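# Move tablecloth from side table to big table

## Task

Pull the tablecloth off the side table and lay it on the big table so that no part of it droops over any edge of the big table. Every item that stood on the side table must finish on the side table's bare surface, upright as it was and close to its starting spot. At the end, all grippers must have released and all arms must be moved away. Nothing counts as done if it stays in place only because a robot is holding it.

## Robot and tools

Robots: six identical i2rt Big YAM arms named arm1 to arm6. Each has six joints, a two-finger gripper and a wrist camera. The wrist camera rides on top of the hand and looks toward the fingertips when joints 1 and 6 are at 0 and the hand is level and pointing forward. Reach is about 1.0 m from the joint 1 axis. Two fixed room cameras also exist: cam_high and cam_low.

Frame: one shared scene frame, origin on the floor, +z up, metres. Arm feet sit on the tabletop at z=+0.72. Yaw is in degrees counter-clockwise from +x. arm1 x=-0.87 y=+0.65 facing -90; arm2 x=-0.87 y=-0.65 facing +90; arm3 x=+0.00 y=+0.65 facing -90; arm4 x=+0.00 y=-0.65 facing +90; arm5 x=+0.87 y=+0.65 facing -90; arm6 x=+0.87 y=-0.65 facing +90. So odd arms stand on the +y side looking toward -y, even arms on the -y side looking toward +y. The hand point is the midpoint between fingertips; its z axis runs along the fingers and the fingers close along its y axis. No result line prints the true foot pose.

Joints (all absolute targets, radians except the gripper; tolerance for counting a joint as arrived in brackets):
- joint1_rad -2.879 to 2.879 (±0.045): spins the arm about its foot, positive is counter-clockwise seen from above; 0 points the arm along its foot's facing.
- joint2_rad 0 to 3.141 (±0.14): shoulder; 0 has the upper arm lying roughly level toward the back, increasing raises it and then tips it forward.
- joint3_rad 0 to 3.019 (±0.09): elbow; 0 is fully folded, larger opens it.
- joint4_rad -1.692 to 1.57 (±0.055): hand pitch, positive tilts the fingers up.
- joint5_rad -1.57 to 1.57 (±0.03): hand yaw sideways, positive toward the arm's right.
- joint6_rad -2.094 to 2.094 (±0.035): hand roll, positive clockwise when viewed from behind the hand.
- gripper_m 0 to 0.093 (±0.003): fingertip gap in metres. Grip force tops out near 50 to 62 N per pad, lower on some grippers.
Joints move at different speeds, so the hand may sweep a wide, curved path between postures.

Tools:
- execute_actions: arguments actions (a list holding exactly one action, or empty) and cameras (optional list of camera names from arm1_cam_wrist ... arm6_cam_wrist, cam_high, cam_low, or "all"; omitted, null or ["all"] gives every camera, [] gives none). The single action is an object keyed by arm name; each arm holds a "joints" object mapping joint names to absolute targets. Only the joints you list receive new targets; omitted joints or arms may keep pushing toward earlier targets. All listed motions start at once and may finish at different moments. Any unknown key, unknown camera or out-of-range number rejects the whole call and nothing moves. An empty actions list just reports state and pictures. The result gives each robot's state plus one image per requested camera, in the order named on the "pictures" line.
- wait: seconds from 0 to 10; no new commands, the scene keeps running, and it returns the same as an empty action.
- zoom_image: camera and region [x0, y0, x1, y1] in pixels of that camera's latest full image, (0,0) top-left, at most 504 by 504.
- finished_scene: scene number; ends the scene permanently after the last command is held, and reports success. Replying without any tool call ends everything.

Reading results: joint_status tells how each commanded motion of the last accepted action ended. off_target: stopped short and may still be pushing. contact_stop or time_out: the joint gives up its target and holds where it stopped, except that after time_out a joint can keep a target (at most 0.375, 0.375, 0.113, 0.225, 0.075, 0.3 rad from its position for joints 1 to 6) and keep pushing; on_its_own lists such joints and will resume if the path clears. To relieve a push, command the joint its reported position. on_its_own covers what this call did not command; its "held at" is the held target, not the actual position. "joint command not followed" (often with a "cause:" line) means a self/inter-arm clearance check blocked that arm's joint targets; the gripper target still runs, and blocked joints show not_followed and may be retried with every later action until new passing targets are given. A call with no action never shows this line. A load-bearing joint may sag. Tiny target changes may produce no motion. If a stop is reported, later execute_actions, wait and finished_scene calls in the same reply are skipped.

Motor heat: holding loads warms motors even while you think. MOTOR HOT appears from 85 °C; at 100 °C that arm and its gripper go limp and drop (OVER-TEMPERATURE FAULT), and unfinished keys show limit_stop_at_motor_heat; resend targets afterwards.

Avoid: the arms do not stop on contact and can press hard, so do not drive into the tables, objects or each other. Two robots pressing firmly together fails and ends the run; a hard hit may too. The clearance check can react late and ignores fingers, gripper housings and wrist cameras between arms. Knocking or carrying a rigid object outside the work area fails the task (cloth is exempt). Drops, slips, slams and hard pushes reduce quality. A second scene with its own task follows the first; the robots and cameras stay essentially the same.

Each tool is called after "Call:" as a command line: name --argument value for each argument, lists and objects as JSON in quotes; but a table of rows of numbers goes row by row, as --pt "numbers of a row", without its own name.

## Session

Call:
execute_actions --actions '[]'

Scene clock: 0.00 s.
arm1.joint_positions: joint1_rad=+0.011 joint2_rad=+0.441 joint3_rad=+1.477 joint4_rad=-1.540 joint5_rad=+0.016 joint6_rad=+0.011 gripper_m=+0.095
arm1.joint_status: not commanded
arm1.hand: x=-0.8738 y=+0.5326 z=+1.3540 quat_wxyz=(-0.363, -0.609, -0.608, +0.358) (m; scene frame)
arm2.joint_positions: joint1_rad=+0.005 joint2_rad=+0.436 joint3_rad=+1.463 joint4_rad=-1.545 joint5_rad=+0.016 joint6_rad=+0.012 gripper_m=+0.094
arm2.joint_status: not commanded
arm2.hand: x=-0.8796 y=-0.5321 z=+1.2900 quat_wxyz=(-0.358, +0.617, -0.606, -0.353) (m; scene frame)
arm3.joint_positions: joint1_rad=+0.006 joint2_rad=+0.449 joint3_rad=+1.469 joint4_rad=-1.528 joint5_rad=-0.015 joint6_rad=+0.002 gripper_m=+0.094
arm3.joint_status: not commanded
arm3.hand: x=-0.0021 y=+0.5246 z=+1.2924 quat_wxyz=(-0.358, -0.617, -0.602, +0.359) (m; scene frame)
arm4.joint_positions: joint1_rad=+0.011 joint2_rad=+0.430 joint3_rad=+1.481 joint4_rad=-1.526 joint5_rad=+0.016 joint6_rad=+0.017 gripper_m=+0.095
arm4.joint_status: not commanded
arm4.hand: x=-0.0032 y=-0.5359 z=+1.2898 quat_wxyz=(-0.359, +0.613, -0.594, -0.378) (m; scene frame)
arm5.joint_positions: joint1_rad=-0.012 joint2_rad=+0.426 joint3_rad=+1.468 joint4_rad=-1.529 joint5_rad=+0.015 joint6_rad=+0.009 gripper_m=+0.094
arm5.joint_status: not commanded
arm5.hand: x=+0.8676 y=+0.5391 z=+1.3561 quat_wxyz=(-0.358, -0.616, -0.593, +0.376) (m; scene frame)
arm6.joint_positions: joint1_rad=+0.003 joint2_rad=+0.454 joint3_rad=+1.482 joint4_rad=-1.543 joint5_rad=+0.010 joint6_rad=-0.016 gripper_m=+0.095
arm6.joint_status: not commanded
arm6.hand: x=+0.8676 y=-0.5253 z=+1.3801 quat_wxyz=(-0.356, +0.624, -0.599, -0.354) (m; scene frame)
pictures: arm1_cam_wrist, arm2_cam_wrist, arm3_cam_wrist, arm4_cam_wrist, arm5_cam_wrist, arm6_cam_wrist, cam_high, cam_low
Images, in order (width x height): arm1_cam_wrist 504x504, arm2_cam_wrist 504x504, arm3_cam_wrist 504x504, arm4_cam_wrist 504x504, arm5_cam_wrist 504x504, arm6_cam_wrist 504x504, cam_high 504x504, cam_low 504x504.

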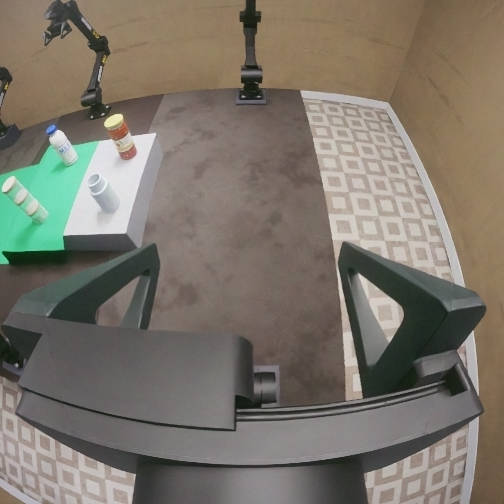

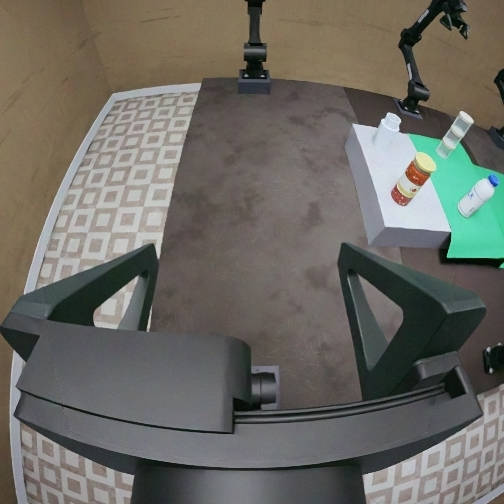

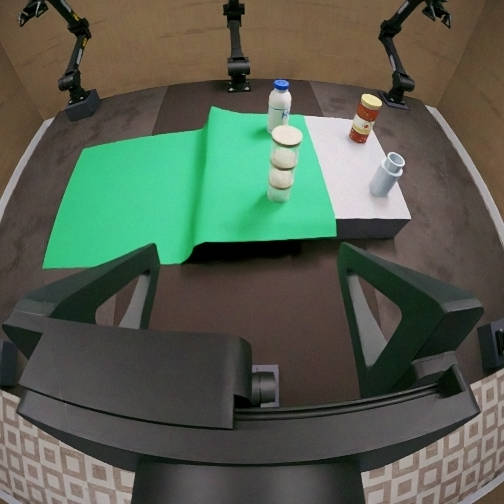

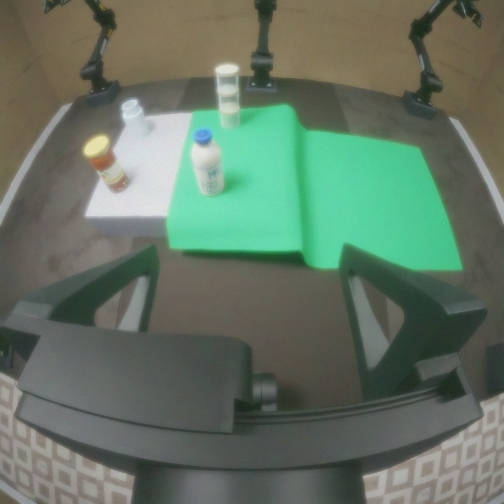

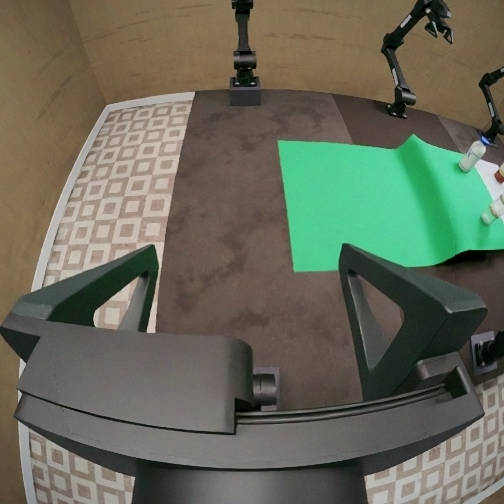

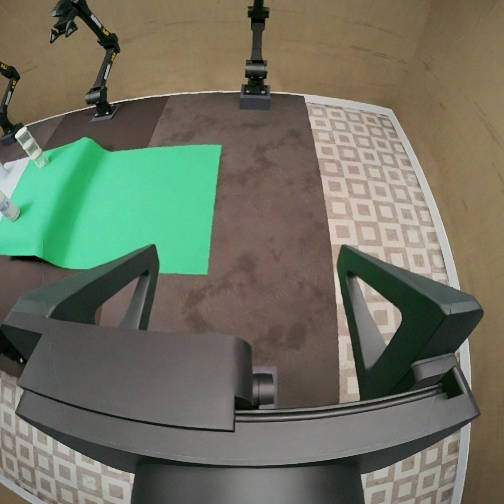

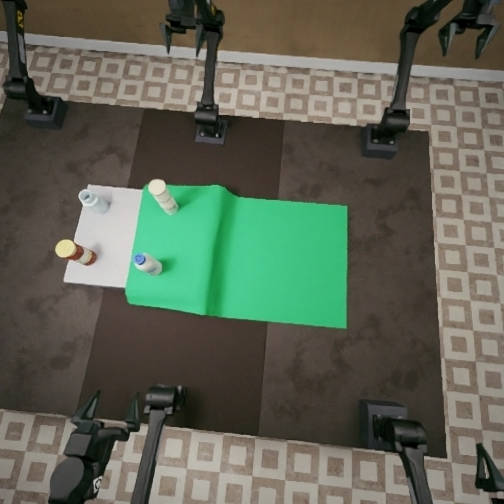

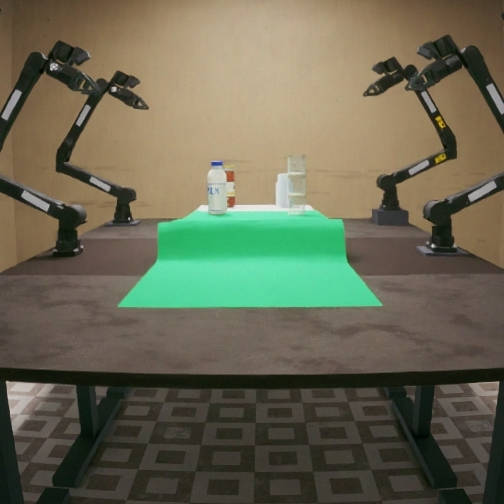

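Call:
execute_actions --actions '[{"arm3":{"joints":{"joint1_rad":-0.145,"joint2_rad":0.9,"joint3_rad":0.34,"joint4_rad":0.24}},"arm4":{"joints":{"joint1_rad":0.205,"joint2_rad":0.9,"joint3_rad":0.34,"joint4_rad":0.25}},"arm5":{"joints":{"joint1_rad":-1.05,"joint2_rad":2.25,"joint3_rad":2.1,"joint4_rad":-0.74}},"arm6":{"joints":{"joint1_rad":1.1,"joint2_rad":2.27,"joint3_rad":2.1,"joint4_rad":-0.74}}}]' --cameras '["arm3_cam_wrist","arm4_cam_wrist","arm5_cam_wrist","arm6_cam_wrist","cam_low"]'

Scene clock: 2.57 s.
arm1.joint_positions: joint1_rad=+0.011 joint2_rad=+0.441 joint3_rad=+1.477 joint4_rad=-1.540 joint5_rad=+0.016 joint6_rad=+0.011 gripper_m=+0.095
arm1.joint_status: not commanded
arm1.hand: x=-0.8738 y=+0.5326 z=+1.3540 quat_wxyz=(-0.363, -0.609, -0.608, +0.358) (m; scene frame)
arm2.joint_positions: joint1_rad=+0.005 joint2_rad=+0.436 joint3_rad=+1.463 joint4_rad=-1.545 joint5_rad=+0.016 joint6_rad=+0.012 gripper_m=+0.094
arm2.joint_status: not commanded
arm2.hand: x=-0.8796 y=-0.5321 z=+1.2900 quat_wxyz=(-0.358, +0.617, -0.606, -0.353) (m; scene frame)
arm3.joint_positions: joint1_rad=-0.141 joint2_rad=+0.907 joint3_rad=+0.338 joint4_rad=+0.220 joint5_rad=-0.015 joint6_rad=+0.002 gripper_m=+0.094
arm3.joint_status: all done
arm3.hand: x=-0.0681 y=+0.2609 z=+0.9111 quat_wxyz=(-0.373, -0.626, -0.528, +0.436) (m; scene frame)
arm4.joint_positions: joint1_rad=+0.198 joint2_rad=+0.911 joint3_rad=+0.336 joint4_rad=+0.225 joint5_rad=+0.016 joint6_rad=+0.017 gripper_m=+0.095
arm4.joint_status: all done
arm4.hand: x=-0.0930 y=-0.2662 z=+0.8995 quat_wxyz=(-0.354, +0.639, -0.513, -0.451) (m; scene frame)
arm5.joint_positions: joint1_rad=-1.061 joint2_rad=+2.251 joint3_rad=+2.064 joint4_rad=-0.745 joint5_rad=+0.014 joint6_rad=+0.009 gripper_m=+0.094
arm5.joint_status: all done
arm5.hand: x=+0.1362 y=+0.2540 z=+0.9122 quat_wxyz=(-0.075, -0.920, -0.227, +0.309) (m; scene frame)
arm6.joint_positions: joint1_rad=+1.103 joint2_rad=+2.290 joint3_rad=+2.057 joint4_rad=-0.746 joint5_rad=+0.010 joint6_rad=-0.016 gripper_m=+0.095
arm6.joint_status: all done
arm6.hand: x=+0.1190 y=-0.2935 z=+0.8926 quat_wxyz=(-0.069, +0.935, -0.203, -0.282) (m; scene frame)
pictures: arm3_cam_wrist, arm4_cam_wrist, arm5_cam_wrist, arm6_cam_wrist, cam_low
Images, in order (width x height): arm3_cam_wrist 504x504, arm4_cam_wrist 504x504, arm5_cam_wrist 504x504, arm6_cam_wrist 504x504, cam_low 504x504.

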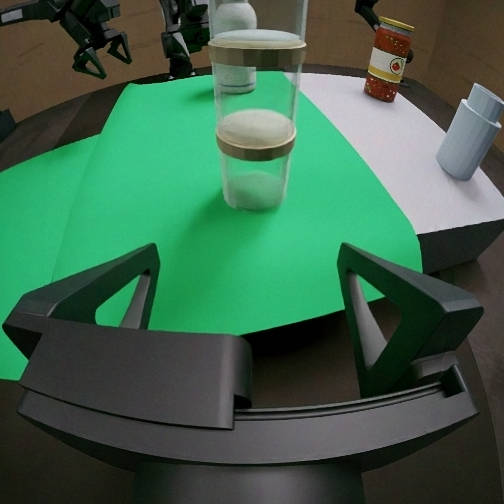

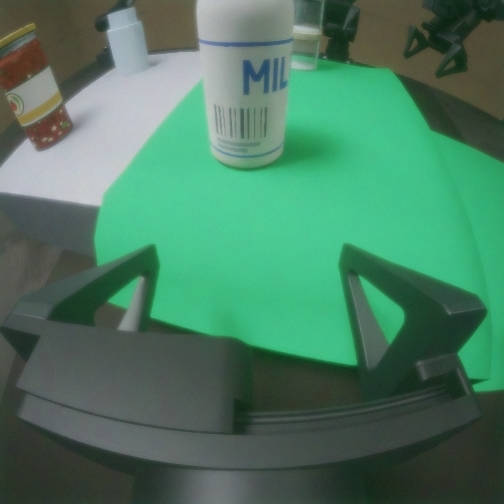

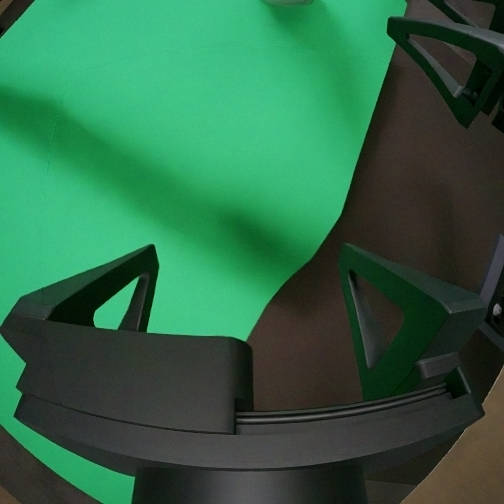

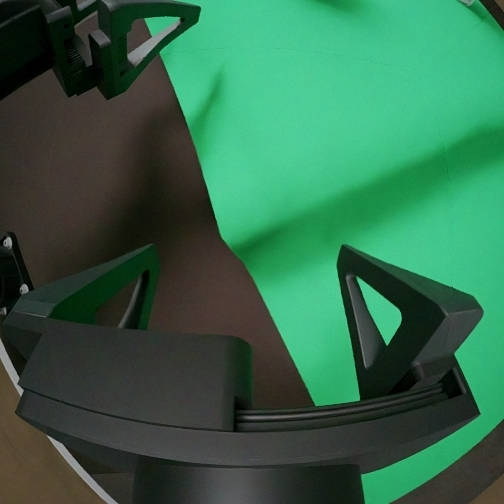

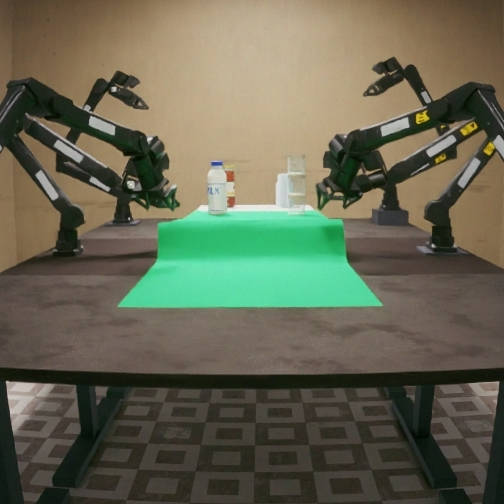

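Call:
execute_actions --actions '[{"arm3":{"joints":{"joint1_rad":-0.16,"joint2_rad":1.385,"joint3_rad":0.64,"joint4_rad":0.41}},"arm4":{"joints":{"joint1_rad":0.215,"joint2_rad":1.40,"joint3_rad":0.745,"joint4_rad":0.34}},"arm5":{"joints":{"joint1_rad":-1.08,"joint2_rad":2.42}},"arm6":{"joints":{"joint2_rad":2.43}}}]' --cameras '["arm3_cam_wrist","arm4_cam_wrist","arm5_cam_wrist","arm6_cam_wrist","cam_low"]'

Scene clock: 4.40 s.
arm1.joint_positions: joint1_rad=+0.011 joint2_rad=+0.441 joint3_rad=+1.477 joint4_rad=-1.540 joint5_rad=+0.016 joint6_rad=+0.011 gripper_m=+0.095
arm1.joint_status: not commanded
arm1.hand: x=-0.8738 y=+0.5326 z=+1.3540 quat_wxyz=(-0.363, -0.609, -0.608, +0.358) (m; scene frame)
arm2.joint_positions: joint1_rad=+0.005 joint2_rad=+0.436 joint3_rad=+1.463 joint4_rad=-1.545 joint5_rad=+0.016 joint6_rad=+0.012 gripper_m=+0.094
arm2.joint_status: not commanded
arm2.hand: x=-0.8796 y=-0.5321 z=+1.2900 quat_wxyz=(-0.358, +0.617, -0.606, -0.353) (m; scene frame)
arm3.joint_positions: joint1_rad=-0.152 joint2_rad=+1.398 joint3_rad=+0.609 joint4_rad=+0.399 joint5_rad=-0.015 joint6_rad=+0.002 gripper_m=+0.094
arm3.joint_status: all done
arm3.hand: x=-0.0958 y=+0.1386 z=+0.8809 quat_wxyz=(-0.360, -0.638, -0.532, +0.425) (m; scene frame)
arm4.joint_positions: joint1_rad=+0.204 joint2_rad=+1.402 joint3_rad=+0.704 joint4_rad=+0.322 joint5_rad=+0.016 joint6_rad=+0.017 gripper_m=+0.095
arm4.joint_status: all done
arm4.hand: x=-0.1334 y=-0.1200 z=+0.8997 quat_wxyz=(-0.346, +0.646, -0.515, -0.444) (m; scene frame)
arm5.joint_positions: joint1_rad=-1.067 joint2_rad=+2.424 joint3_rad=+2.073 joint4_rad=-0.745 joint5_rad=+0.014 joint6_rad=+0.009 gripper_m=+0.094
arm5.joint_status: all done
arm5.hand: x=+0.1437 y=+0.2629 z=+0.7767 quat_wxyz=(-0.055, -0.943, -0.230, +0.233) (m; scene frame)
arm6.joint_positions: joint1_rad=+1.103 joint2_rad=+2.451 joint3_rad=+2.074 joint4_rad=-0.746 joint5_rad=+0.010 joint6_rad=-0.016 gripper_m=+0.095
arm6.joint_status: all done
arm6.hand: x=+0.1306 y=-0.2993 z=+0.7714 quat_wxyz=(-0.054, +0.953, -0.207, -0.214) (m; scene frame)
pictures: arm3_cam_wrist, arm4_cam_wrist, arm5_cam_wrist, arm6_cam_wrist, cam_low
Images, in order (width x height): arm3_cam_wrist 504x504, arm4_cam_wrist 504x504, arm5_cam_wrist 504x504, arm6_cam_wrist 504x504, cam_low 504x504.

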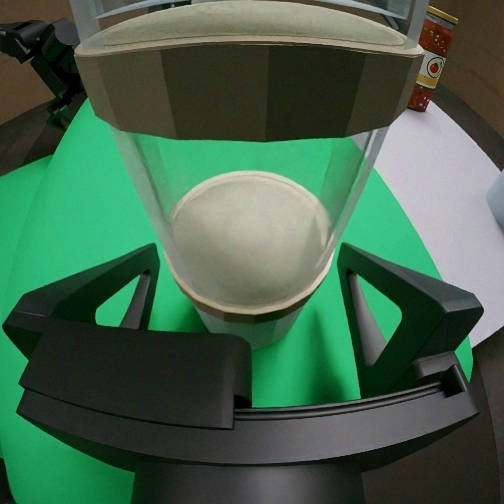

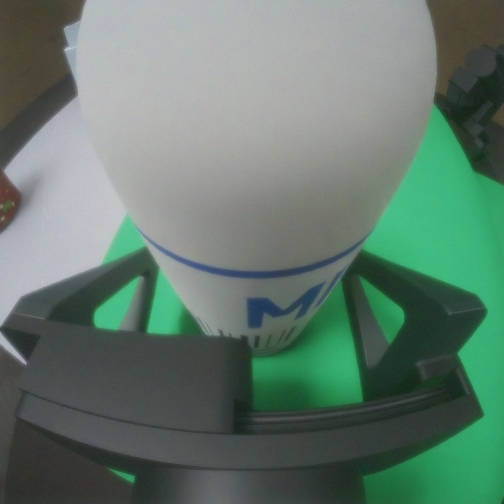

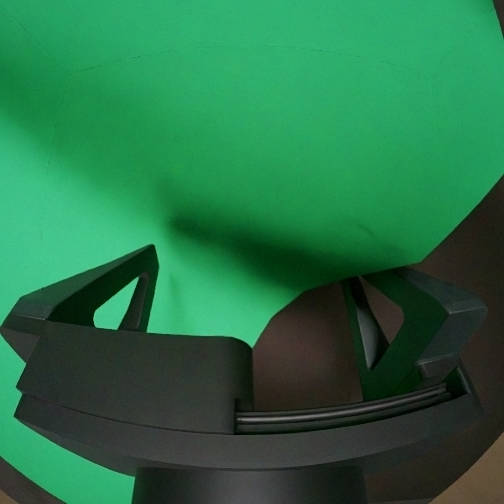

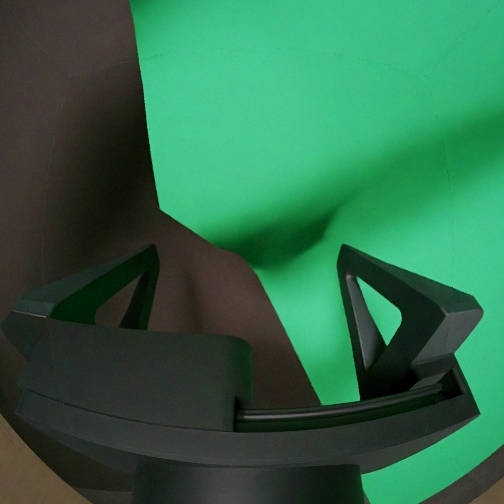

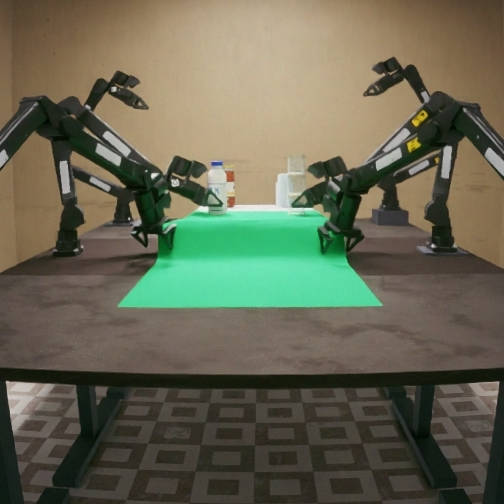

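Call:
execute_actions --actions '[{"arm3":{"joints":{"joint4_rad":0.35}},"arm4":{"joints":{"gripper_m":0.045}},"arm5":{"joints":{"gripper_m":0}},"arm6":{"joints":{"gripper_m":0}}}]' --cameras '[]'

Call:
execute_actions --actions '[{"arm3":{"joints":{"gripper_m":0.04}},"arm4":{"joints":{"joint2_rad":1.21,"joint4_rad":0.21}}}]' --cameras '["arm3_cam_wrist","arm4_cam_wrist","arm5_cam_wrist","arm6_cam_wrist","cam_low"]'

Scene clock: 5.60 s.
arm1.joint_positions: joint1_rad=+0.011 joint2_rad=+0.441 joint3_rad=+1.477 joint4_rad=-1.540 joint5_rad=+0.016 joint6_rad=+0.011 gripper_m=+0.095
arm1.joint_status: not commanded
arm1.hand: x=-0.8738 y=+0.5326 z=+1.3540 quat_wxyz=(-0.363, -0.609, -0.608, +0.358) (m; scene frame)
arm2.joint_positions: joint1_rad=+0.005 joint2_rad=+0.436 joint3_rad=+1.463 joint4_rad=-1.545 joint5_rad=+0.016 joint6_rad=+0.012 gripper_m=+0.094
arm2.joint_status: not commanded
arm2.hand: x=-0.8796 y=-0.5321 z=+1.2900 quat_wxyz=(-0.358, +0.617, -0.606, -0.353) (m; scene frame)
arm3.joint_positions: joint1_rad=-0.152 joint2_rad=+1.398 joint3_rad=+0.609 joint4_rad=+0.356 joint5_rad=-0.015 joint6_rad=+0.002 gripper_m=+0.094
arm3.joint_status: all done
arm3.hand: x=-0.0950 y=+0.1428 z=+0.8711 quat_wxyz=(-0.348, -0.647, -0.539, +0.410) (m; scene frame)
arm4.joint_positions: joint1_rad=+0.204 joint2_rad=+1.402 joint3_rad=+0.704 joint4_rad=+0.322 joint5_rad=+0.018 joint6_rad=+0.016 gripper_m=+0.066
arm4.joint_status: gripper_m off_target (ended at +0.066, target +0.045)
arm4.hand: x=-0.1331 y=-0.1200 z=+0.8997 quat_wxyz=(-0.347, +0.646, -0.516, -0.443) (m; scene frame)
arm5.joint_positions: joint1_rad=-1.081 joint2_rad=+2.424 joint3_rad=+2.073 joint4_rad=-0.745 joint5_rad=+0.017 joint6_rad=+0.009 gripper_m=+0.001
arm5.joint_status: all done
arm5.hand: x=+0.1380 y=+0.2737 z=+0.7767 quat_wxyz=(-0.051, -0.945, -0.223, +0.234) (m; scene frame)
arm6.joint_positions: joint1_rad=+1.103 joint2_rad=+2.451 joint3_rad=+2.074 joint4_rad=-0.746 joint5_rad=+0.008 joint6_rad=-0.016 gripper_m=+0.001
arm6.joint_status: all done
arm6.hand: x=+0.1303 y=-0.2999 z=+0.7714 quat_wxyz=(-0.053, +0.953, -0.206, -0.214) (m; scene frame)
pictures: none
No camera images: the call's "cameras" was empty. Leave "cameras" out to get every camera's image.

Scene clock: 6.63 s.
arm1.joint_positions: joint1_rad=+0.011 joint2_rad=+0.441 joint3_rad=+1.477 joint4_rad=-1.540 joint5_rad=+0.016 joint6_rad=+0.011 gripper_m=+0.095
arm1.joint_status: not commanded
arm1.hand: x=-0.8738 y=+0.5326 z=+1.3540 quat_wxyz=(-0.363, -0.609, -0.608, +0.358) (m; scene frame)
arm2.joint_positions: joint1_rad=+0.005 joint2_rad=+0.436 joint3_rad=+1.463 joint4_rad=-1.545 joint5_rad=+0.016 joint6_rad=+0.012 gripper_m=+0.094
arm2.joint_status: not commanded
arm2.hand: x=-0.8796 y=-0.5321 z=+1.2900 quat_wxyz=(-0.358, +0.617, -0.606, -0.353) (m; scene frame)
arm3.joint_positions: joint1_rad=-0.152 joint2_rad=+1.398 joint3_rad=+0.609 joint4_rad=+0.355 joint5_rad=-0.019 joint6_rad=+0.002 gripper_m=+0.059
arm3.joint_status: gripper_m off_target (ended at +0.059, target +0.040)
arm3.hand: x=-0.0944 y=+0.1428 z=+0.8710 quat_wxyz=(-0.349, -0.647, -0.540, +0.409) (m; scene frame)
arm4.joint_positions: joint1_rad=+0.204 joint2_rad=+1.235 joint3_rad=+0.704 joint4_rad=+0.195 joint5_rad=+0.018 joint6_rad=+0.016 gripper_m=+0.066
arm4.joint_status: all done
arm4.hand: x=-0.1271 y=-0.1430 z=+0.9560 quat_wxyz=(-0.356, +0.637, -0.509, -0.456) (m; scene frame)
arm5.joint_positions: joint1_rad=-1.081 joint2_rad=+2.424 joint3_rad=+2.073 joint4_rad=-0.745 joint5_rad=+0.017 joint6_rad=+0.009 gripper_m=+0.001
arm5.joint_status: not commanded
arm5.hand: x=+0.1380 y=+0.2737 z=+0.7767 quat_wxyz=(-0.051, -0.945, -0.223, +0.234) (m; scene frame)
arm6.joint_positions: joint1_rad=+1.103 joint2_rad=+2.451 joint3_rad=+2.074 joint4_rad=-0.746 joint5_rad=+0.008 joint6_rad=-0.016 gripper_m=+0.001
arm6.joint_status: not commanded
arm6.hand: x=+0.1303 y=-0.2999 z=+0.7714 quat_wxyz=(-0.053, +0.953, -0.206, -0.214) (m; scene frame)
pictures: arm3_cam_wrist, arm4_cam_wrist, arm5_cam_wrist, arm6_cam_wrist, cam_low
Images, in order (width x height): arm3_cam_wrist 504x504, arm4_cam_wrist 504x504, arm5_cam_wrist 504x504, arm6_cam_wrist 504x504, cam_low 504x504.

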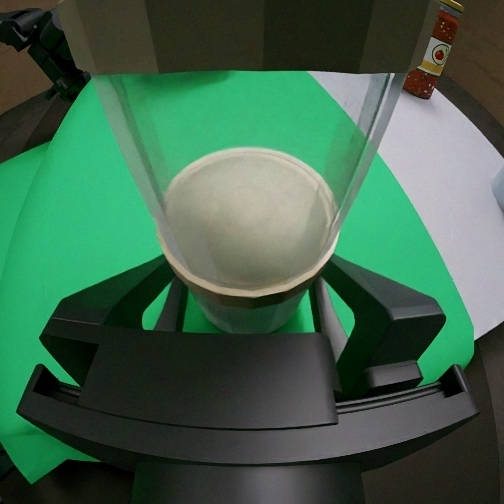

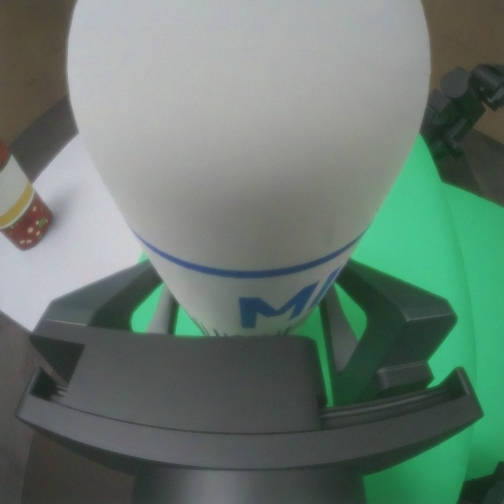

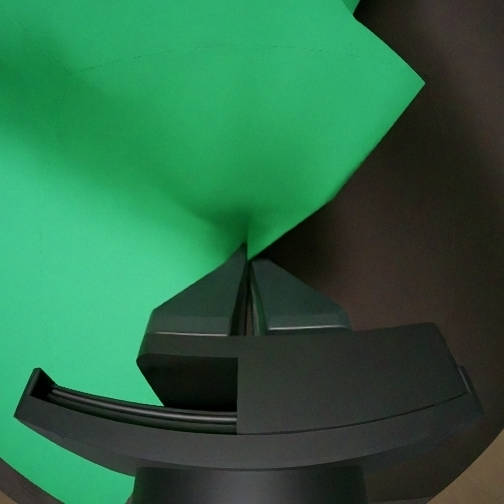

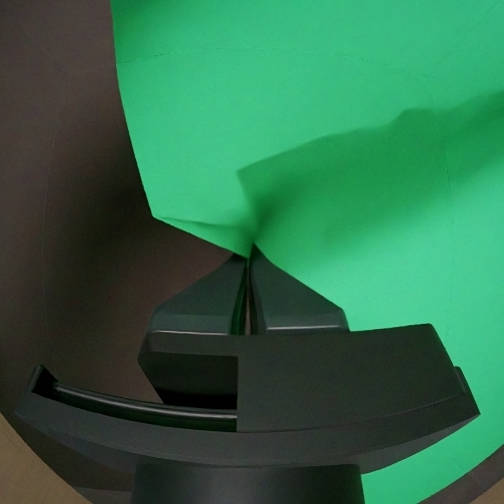

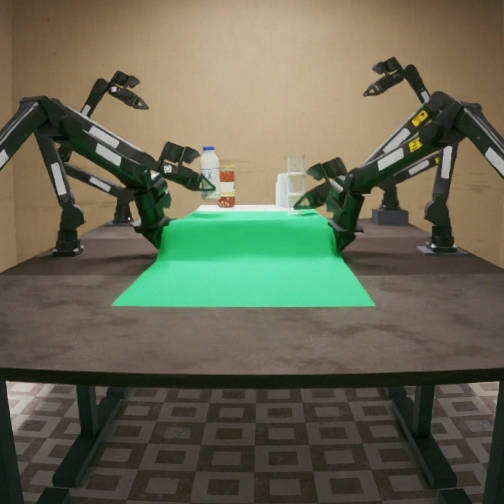

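Call:
execute_actions --actions '[{"arm3":{"joints":{"joint2_rad":1.24,"joint4_rad":0.235}}}]' --cameras '[]'

Call:
execute_actions --actions '[{"arm5":{"joints":{"joint1_rad":-0.77,"joint2_rad":1.76,"joint3_rad":1.28,"joint4_rad":-0.87}},"arm6":{"joints":{"joint1_rad":0.8,"joint2_rad":1.75,"joint3_rad":1.23,"joint4_rad":-0.87}}}]' --cameras '["cam_high","cam_low"]'

Scene clock: 8.70 s.
arm1.joint_positions: joint1_rad=+0.011 joint2_rad=+0.441 joint3_rad=+1.477 joint4_rad=-1.540 joint5_rad=+0.016 joint6_rad=+0.011 gripper_m=+0.095
arm1.joint_status: not commanded
arm1.hand: x=-0.8738 y=+0.5326 z=+1.3540 quat_wxyz=(-0.363, -0.609, -0.608, +0.358) (m; scene frame)
arm2.joint_positions: joint1_rad=+0.005 joint2_rad=+0.436 joint3_rad=+1.463 joint4_rad=-1.545 joint5_rad=+0.016 joint6_rad=+0.012 gripper_m=+0.094
arm2.joint_status: not commanded
arm2.hand: x=-0.8796 y=-0.5321 z=+1.2900 quat_wxyz=(-0.358, +0.617, -0.606, -0.353) (m; scene frame)
arm3.joint_positions: joint1_rad=-0.152 joint2_rad=+1.257 joint3_rad=+0.609 joint4_rad=+0.225 joint5_rad=-0.019 joint6_rad=+0.002 gripper_m=+0.059
arm3.joint_status: all done
arm3.hand: x=-0.0911 y=+0.1600 z=+0.9104 quat_wxyz=(-0.352, -0.645, -0.538, +0.413) (m; scene frame)
arm4.joint_positions: joint1_rad=+0.204 joint2_rad=+1.235 joint3_rad=+0.704 joint4_rad=+0.195 joint5_rad=+0.018 joint6_rad=+0.016 gripper_m=+0.066
arm4.joint_status: not commanded
arm4.hand: x=-0.1271 y=-0.1430 z=+0.9560 quat_wxyz=(-0.356, +0.637, -0.509, -0.456) (m; scene frame)
arm5.joint_positions: joint1_rad=-1.081 joint2_rad=+2.424 joint3_rad=+2.073 joint4_rad=-0.745 joint5_rad=+0.017 joint6_rad=+0.009 gripper_m=+0.001
arm5.joint_status: not commanded
arm5.hand: x=+0.1380 y=+0.2737 z=+0.7767 quat_wxyz=(-0.051, -0.945, -0.223, +0.234) (m; scene frame)
arm6.joint_positions: joint1_rad=+1.103 joint2_rad=+2.451 joint3_rad=+2.074 joint4_rad=-0.746 joint5_rad=+0.008 joint6_rad=-0.016 gripper_m=+0.001
arm6.joint_status: not commanded
arm6.hand: x=+0.1303 y=-0.2999 z=+0.7714 quat_wxyz=(-0.053, +0.953, -0.206, -0.214) (m; scene frame)
pictures: none
No camera images: the call's "cameras" was empty. Leave "cameras" out to get every camera's image.

Scene clock: 10.43 s.
arm1.joint_positions: joint1_rad=+0.011 joint2_rad=+0.441 joint3_rad=+1.477 joint4_rad=-1.540 joint5_rad=+0.016 joint6_rad=+0.011 gripper_m=+0.095
arm1.joint_status: not commanded
arm1.hand: x=-0.8738 y=+0.5326 z=+1.3540 quat_wxyz=(-0.363, -0.609, -0.608, +0.358) (m; scene frame)
arm2.joint_positions: joint1_rad=+0.005 joint2_rad=+0.436 joint3_rad=+1.463 joint4_rad=-1.545 joint5_rad=+0.016 joint6_rad=+0.012 gripper_m=+0.094
arm2.joint_status: not commanded
arm2.hand: x=-0.8796 y=-0.5321 z=+1.2900 quat_wxyz=(-0.358, +0.617, -0.606, -0.353) (m; scene frame)
arm3.joint_positions: joint1_rad=-0.152 joint2_rad=+1.257 joint3_rad=+0.609 joint4_rad=+0.225 joint5_rad=-0.019 joint6_rad=+0.002 gripper_m=+0.059
arm3.joint_status: not commanded
arm3.hand: x=-0.0911 y=+0.1600 z=+0.9104 quat_wxyz=(-0.352, -0.645, -0.538, +0.413) (m; scene frame)
arm4.joint_positions: joint1_rad=+0.204 joint2_rad=+1.235 joint3_rad=+0.704 joint4_rad=+0.195 joint5_rad=+0.018 joint6_rad=+0.016 gripper_m=+0.066
arm4.joint_status: not commanded
arm4.hand: x=-0.1271 y=-0.1430 z=+0.9560 quat_wxyz=(-0.356, +0.637, -0.509, -0.456) (m; scene frame)
arm5.joint_positions: joint1_rad=-0.772 joint2_rad=+1.759 joint3_rad=+1.277 joint4_rad=-0.867 joint5_rad=+0.012 joint6_rad=+0.010 gripper_m=+0.001
arm5.joint_status: all done
arm5.hand: x=+0.4793 y=+0.2611 z=+0.8697 quat_wxyz=(-0.040, -0.919, -0.376, +0.108) (m; scene frame)
arm6.joint_positions: joint1_rad=+0.804 joint2_rad=+1.753 joint3_rad=+1.215 joint4_rad=-0.868 joint5_rad=+0.013 joint6_rad=-0.016 gripper_m=+0.001
arm6.joint_status: all done
arm6.hand: x=+0.4833 y=-0.2936 z=+0.8678 quat_wxyz=(-0.035, +0.932, -0.353, -0.073) (m; scene frame)
pictures: cam_high, cam_low
Images, in order (width x height): cam_high 504x504, cam_low 504x504.

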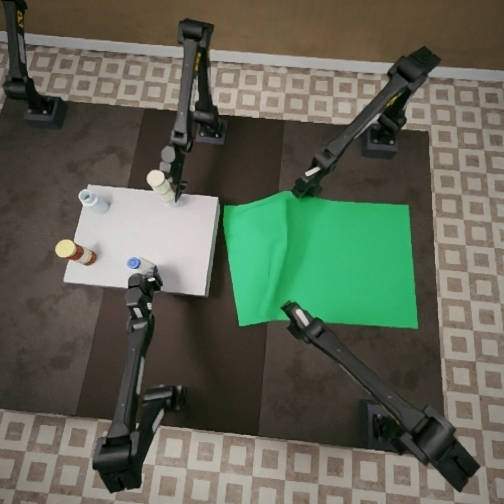

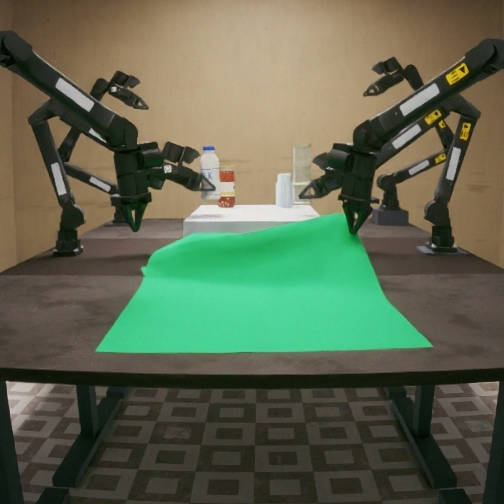

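Off the side table. Release the cloth and set the items down.

Call:
execute_actions --actions '[{"arm3":{"joints":{"joint2_rad":1.395,"joint4_rad":0.375}},"arm4":{"joints":{"joint2_rad":1.395,"joint4_rad":0.345}},"arm5":{"joints":{"gripper_m":0.093}},"arm6":{"joints":{"gripper_m":0.093}}}]' --cameras '["cam_high","cam_low"]'

Scene clock: 12.17 s.
arm1.joint_positions: joint1_rad=+0.011 joint2_rad=+0.441 joint3_rad=+1.477 joint4_rad=-1.540 joint5_rad=+0.016 joint6_rad=+0.011 gripper_m=+0.095
arm1.joint_status: not commanded
arm1.hand: x=-0.8738 y=+0.5326 z=+1.3540 quat_wxyz=(-0.363, -0.609, -0.608, +0.358) (m; scene frame)
arm2.joint_positions: joint1_rad=+0.005 joint2_rad=+0.436 joint3_rad=+1.463 joint4_rad=-1.545 joint5_rad=+0.016 joint6_rad=+0.012 gripper_m=+0.094
arm2.joint_status: not commanded
arm2.hand: x=-0.8796 y=-0.5321 z=+1.2900 quat_wxyz=(-0.358, +0.617, -0.606, -0.353) (m; scene frame)
arm3.joint_positions: joint1_rad=-0.152 joint2_rad=+1.399 joint3_rad=+0.611 joint4_rad=+0.353 joint5_rad=-0.019 joint6_rad=+0.002 gripper_m=+0.059
arm3.joint_status: all done
arm3.hand: x=-0.0945 y=+0.1423 z=+0.8707 quat_wxyz=(-0.349, -0.647, -0.541, +0.409) (m; scene frame)
arm4.joint_positions: joint1_rad=+0.204 joint2_rad=+1.401 joint3_rad=+0.705 joint4_rad=+0.312 joint5_rad=+0.018 joint6_rad=+0.016 gripper_m=+0.066
arm4.joint_status: all done
arm4.hand: x=-0.1331 y=-0.1205 z=+0.8989 quat_wxyz=(-0.345, +0.648, -0.517, -0.441) (m; scene frame)
arm5.joint_positions: joint1_rad=-0.772 joint2_rad=+1.759 joint3_rad=+1.277 joint4_rad=-0.867 joint5_rad=+0.012 joint6_rad=+0.010 gripper_m=+0.093
arm5.joint_status: all done
arm5.hand: x=+0.4793 y=+0.2611 z=+0.8697 quat_wxyz=(-0.040, -0.919, -0.376, +0.108) (m; scene frame)
arm6.joint_positions: joint1_rad=+0.804 joint2_rad=+1.753 joint3_rad=+1.215 joint4_rad=-0.868 joint5_rad=+0.013 joint6_rad=-0.016 gripper_m=+0.093
arm6.joint_status: all done
arm6.hand: x=+0.4833 y=-0.2936 z=+0.8678 quat_wxyz=(-0.035, +0.932, -0.353, -0.073) (m; scene frame)
pictures: cam_high, cam_low
Images, in order (width x height): cam_high 504x504, cam_low 504x504.

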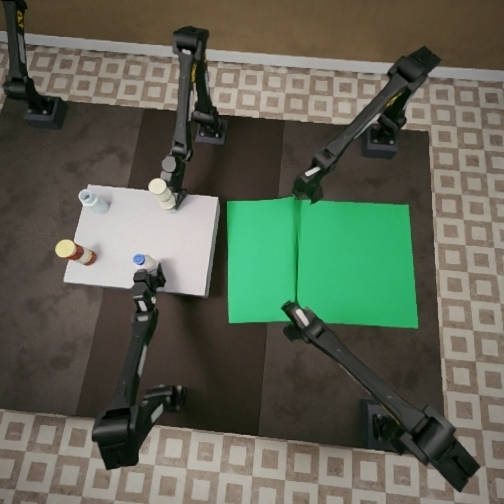

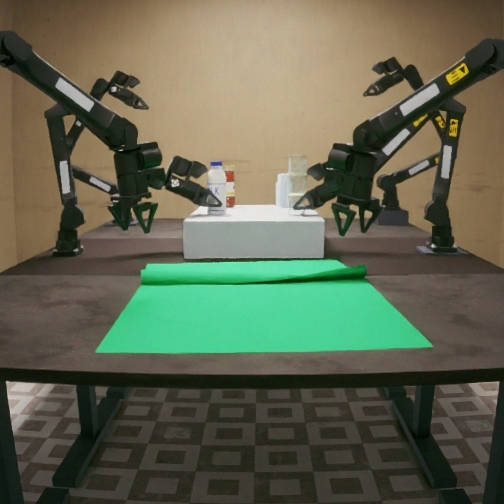

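Call:
execute_actions --actions '[{"arm3":{"joints":{"gripper_m":0.093}},"arm4":{"joints":{"gripper_m":0.093}},"arm5":{"joints":{"joint2_rad":1.4}},"arm6":{"joints":{"joint2_rad":1.4}}}]' --cameras '[]'

Call:
execute_actions --actions '[{"arm3":{"joints":{"joint2_rad":0.78,"joint3_rad":0.24,"joint4_rad":0.15}},"arm4":{"joints":{"joint2_rad":0.77,"joint3_rad":0.26,"joint4_rad":0.16}},"arm5":{"joints":{"joint2_rad":0.9,"joint1_rad":-0.3}},"arm6":{"joints":{"joint2_rad":0.9,"joint1_rad":0.3}}}]' --cameras '["cam_high","cam_low"]'

Scene clock: 13.90 s.
arm1.joint_positions: joint1_rad=+0.011 joint2_rad=+0.441 joint3_rad=+1.477 joint4_rad=-1.540 joint5_rad=+0.016 joint6_rad=+0.011 gripper_m=+0.095
arm1.joint_status: not commanded
arm1.hand: x=-0.8738 y=+0.5326 z=+1.3540 quat_wxyz=(-0.363, -0.609, -0.608, +0.358) (m; scene frame)
arm2.joint_positions: joint1_rad=+0.005 joint2_rad=+0.436 joint3_rad=+1.463 joint4_rad=-1.545 joint5_rad=+0.016 joint6_rad=+0.012 gripper_m=+0.094
arm2.joint_status: not commanded
arm2.hand: x=-0.8796 y=-0.5321 z=+1.2900 quat_wxyz=(-0.358, +0.617, -0.606, -0.353) (m; scene frame)
arm3.joint_positions: joint1_rad=-0.152 joint2_rad=+1.399 joint3_rad=+0.611 joint4_rad=+0.356 joint5_rad=-0.019 joint6_rad=+0.002 gripper_m=+0.093
arm3.joint_status: all done
arm3.hand: x=-0.0945 y=+0.1419 z=+0.8714 quat_wxyz=(-0.350, -0.647, -0.540, +0.410) (m; scene frame)
arm4.joint_positions: joint1_rad=+0.204 joint2_rad=+1.401 joint3_rad=+0.705 joint4_rad=+0.320 joint5_rad=+0.018 joint6_rad=+0.016 gripper_m=+0.093
arm4.joint_status: all done
arm4.hand: x=-0.1333 y=-0.1198 z=+0.9008 quat_wxyz=(-0.347, +0.646, -0.515, -0.443) (m; scene frame)
arm5.joint_positions: joint1_rad=-0.772 joint2_rad=+1.397 joint3_rad=+1.271 joint4_rad=-0.867 joint5_rad=+0.012 joint6_rad=+0.010 gripper_m=+0.093
arm5.joint_status: all done
arm5.hand: x=+0.4913 y=+0.2734 z=+1.0576 quat_wxyz=(-0.107, -0.887, -0.361, +0.269) (m; scene frame)
arm6.joint_positions: joint1_rad=+0.804 joint2_rad=+1.395 joint3_rad=+1.215 joint4_rad=-0.868 joint5_rad=+0.013 joint6_rad=-0.016 gripper_m=+0.093
arm6.joint_status: all done
arm6.hand: x=+0.4864 y=-0.2961 z=+1.0490 quat_wxyz=(-0.100, +0.903, -0.344, -0.237) (m; scene frame)
pictures: none
No camera images: the call's "cameras" was empty. Leave "cameras" out to get every camera's image.

Scene clock: 15.33 s.
arm1.joint_positions: joint1_rad=+0.011 joint2_rad=+0.441 joint3_rad=+1.477 joint4_rad=-1.540 joint5_rad=+0.016 joint6_rad=+0.011 gripper_m=+0.095
arm1.joint_status: not commanded
arm1.hand: x=-0.8738 y=+0.5326 z=+1.3540 quat_wxyz=(-0.363, -0.609, -0.608, +0.358) (m; scene frame)
arm2.joint_positions: joint1_rad=+0.005 joint2_rad=+0.436 joint3_rad=+1.463 joint4_rad=-1.545 joint5_rad=+0.016 joint6_rad=+0.012 gripper_m=+0.094
arm2.joint_status: not commanded
arm2.hand: x=-0.8796 y=-0.5321 z=+1.2900 quat_wxyz=(-0.358, +0.617, -0.606, -0.353) (m; scene frame)
arm3.joint_positions: joint1_rad=-0.152 joint2_rad=+0.778 joint3_rad=+0.236 joint4_rad=+0.152 joint5_rad=-0.019 joint6_rad=+0.002 gripper_m=+0.093
arm3.joint_status: all done
arm3.hand: x=-0.0641 y=+0.3012 z=+0.8846 quat_wxyz=(-0.361, -0.638, -0.533, +0.423) (m; scene frame)
arm4.joint_positions: joint1_rad=+0.204 joint2_rad=+0.774 joint3_rad=+0.258 joint4_rad=+0.168 joint5_rad=+0.018 joint6_rad=+0.016 gripper_m=+0.093
arm4.joint_status: all done
arm4.hand: x=-0.0871 y=-0.2986 z=+0.8923 quat_wxyz=(-0.354, +0.640, -0.510, -0.453) (m; scene frame)
arm5.joint_positions: joint1_rad=-0.309 joint2_rad=+0.903 joint3_rad=+1.271 joint4_rad=-0.867 joint5_rad=+0.013 joint6_rad=+0.010 gripper_m=+0.093
arm5.joint_status: all done
arm5.hand: x=+0.7405 y=+0.2622 z=+1.2847 quat_wxyz=(-0.297, -0.699, -0.497, +0.419) (m; scene frame)
arm6.joint_positions: joint1_rad=+0.307 joint2_rad=+0.900 joint3_rad=+1.213 joint4_rad=-0.868 joint5_rad=+0.011 joint6_rad=-0.016 gripper_m=+0.093
arm6.joint_status: all done
arm6.hand: x=+0.7364 y=-0.2582 z=+1.2728 quat_wxyz=(-0.288, +0.715, -0.503, -0.390) (m; scene frame)
pictures: cam_high, cam_low
Images, in order (width x height): cam_high 504x504, cam_low 504x504.

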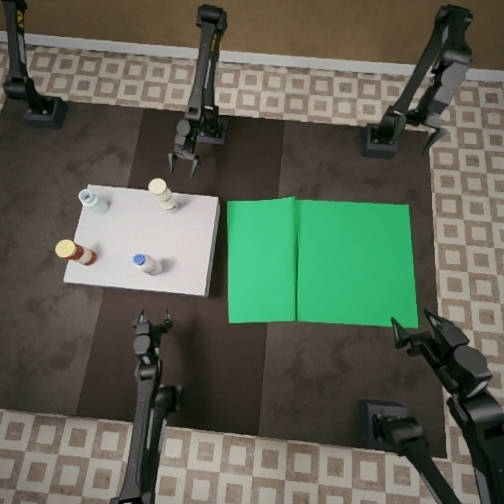

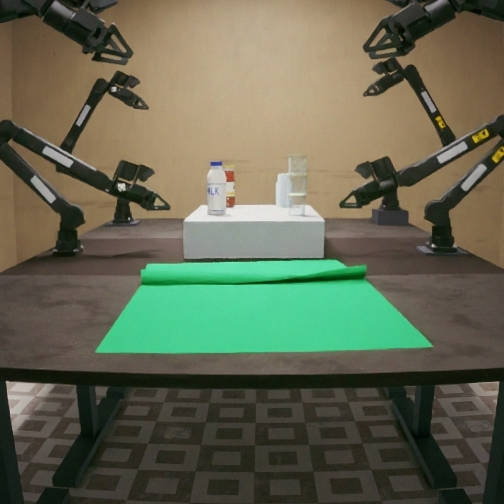

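Call:
finished_scene --scene 2

The scene is finished: the task was done.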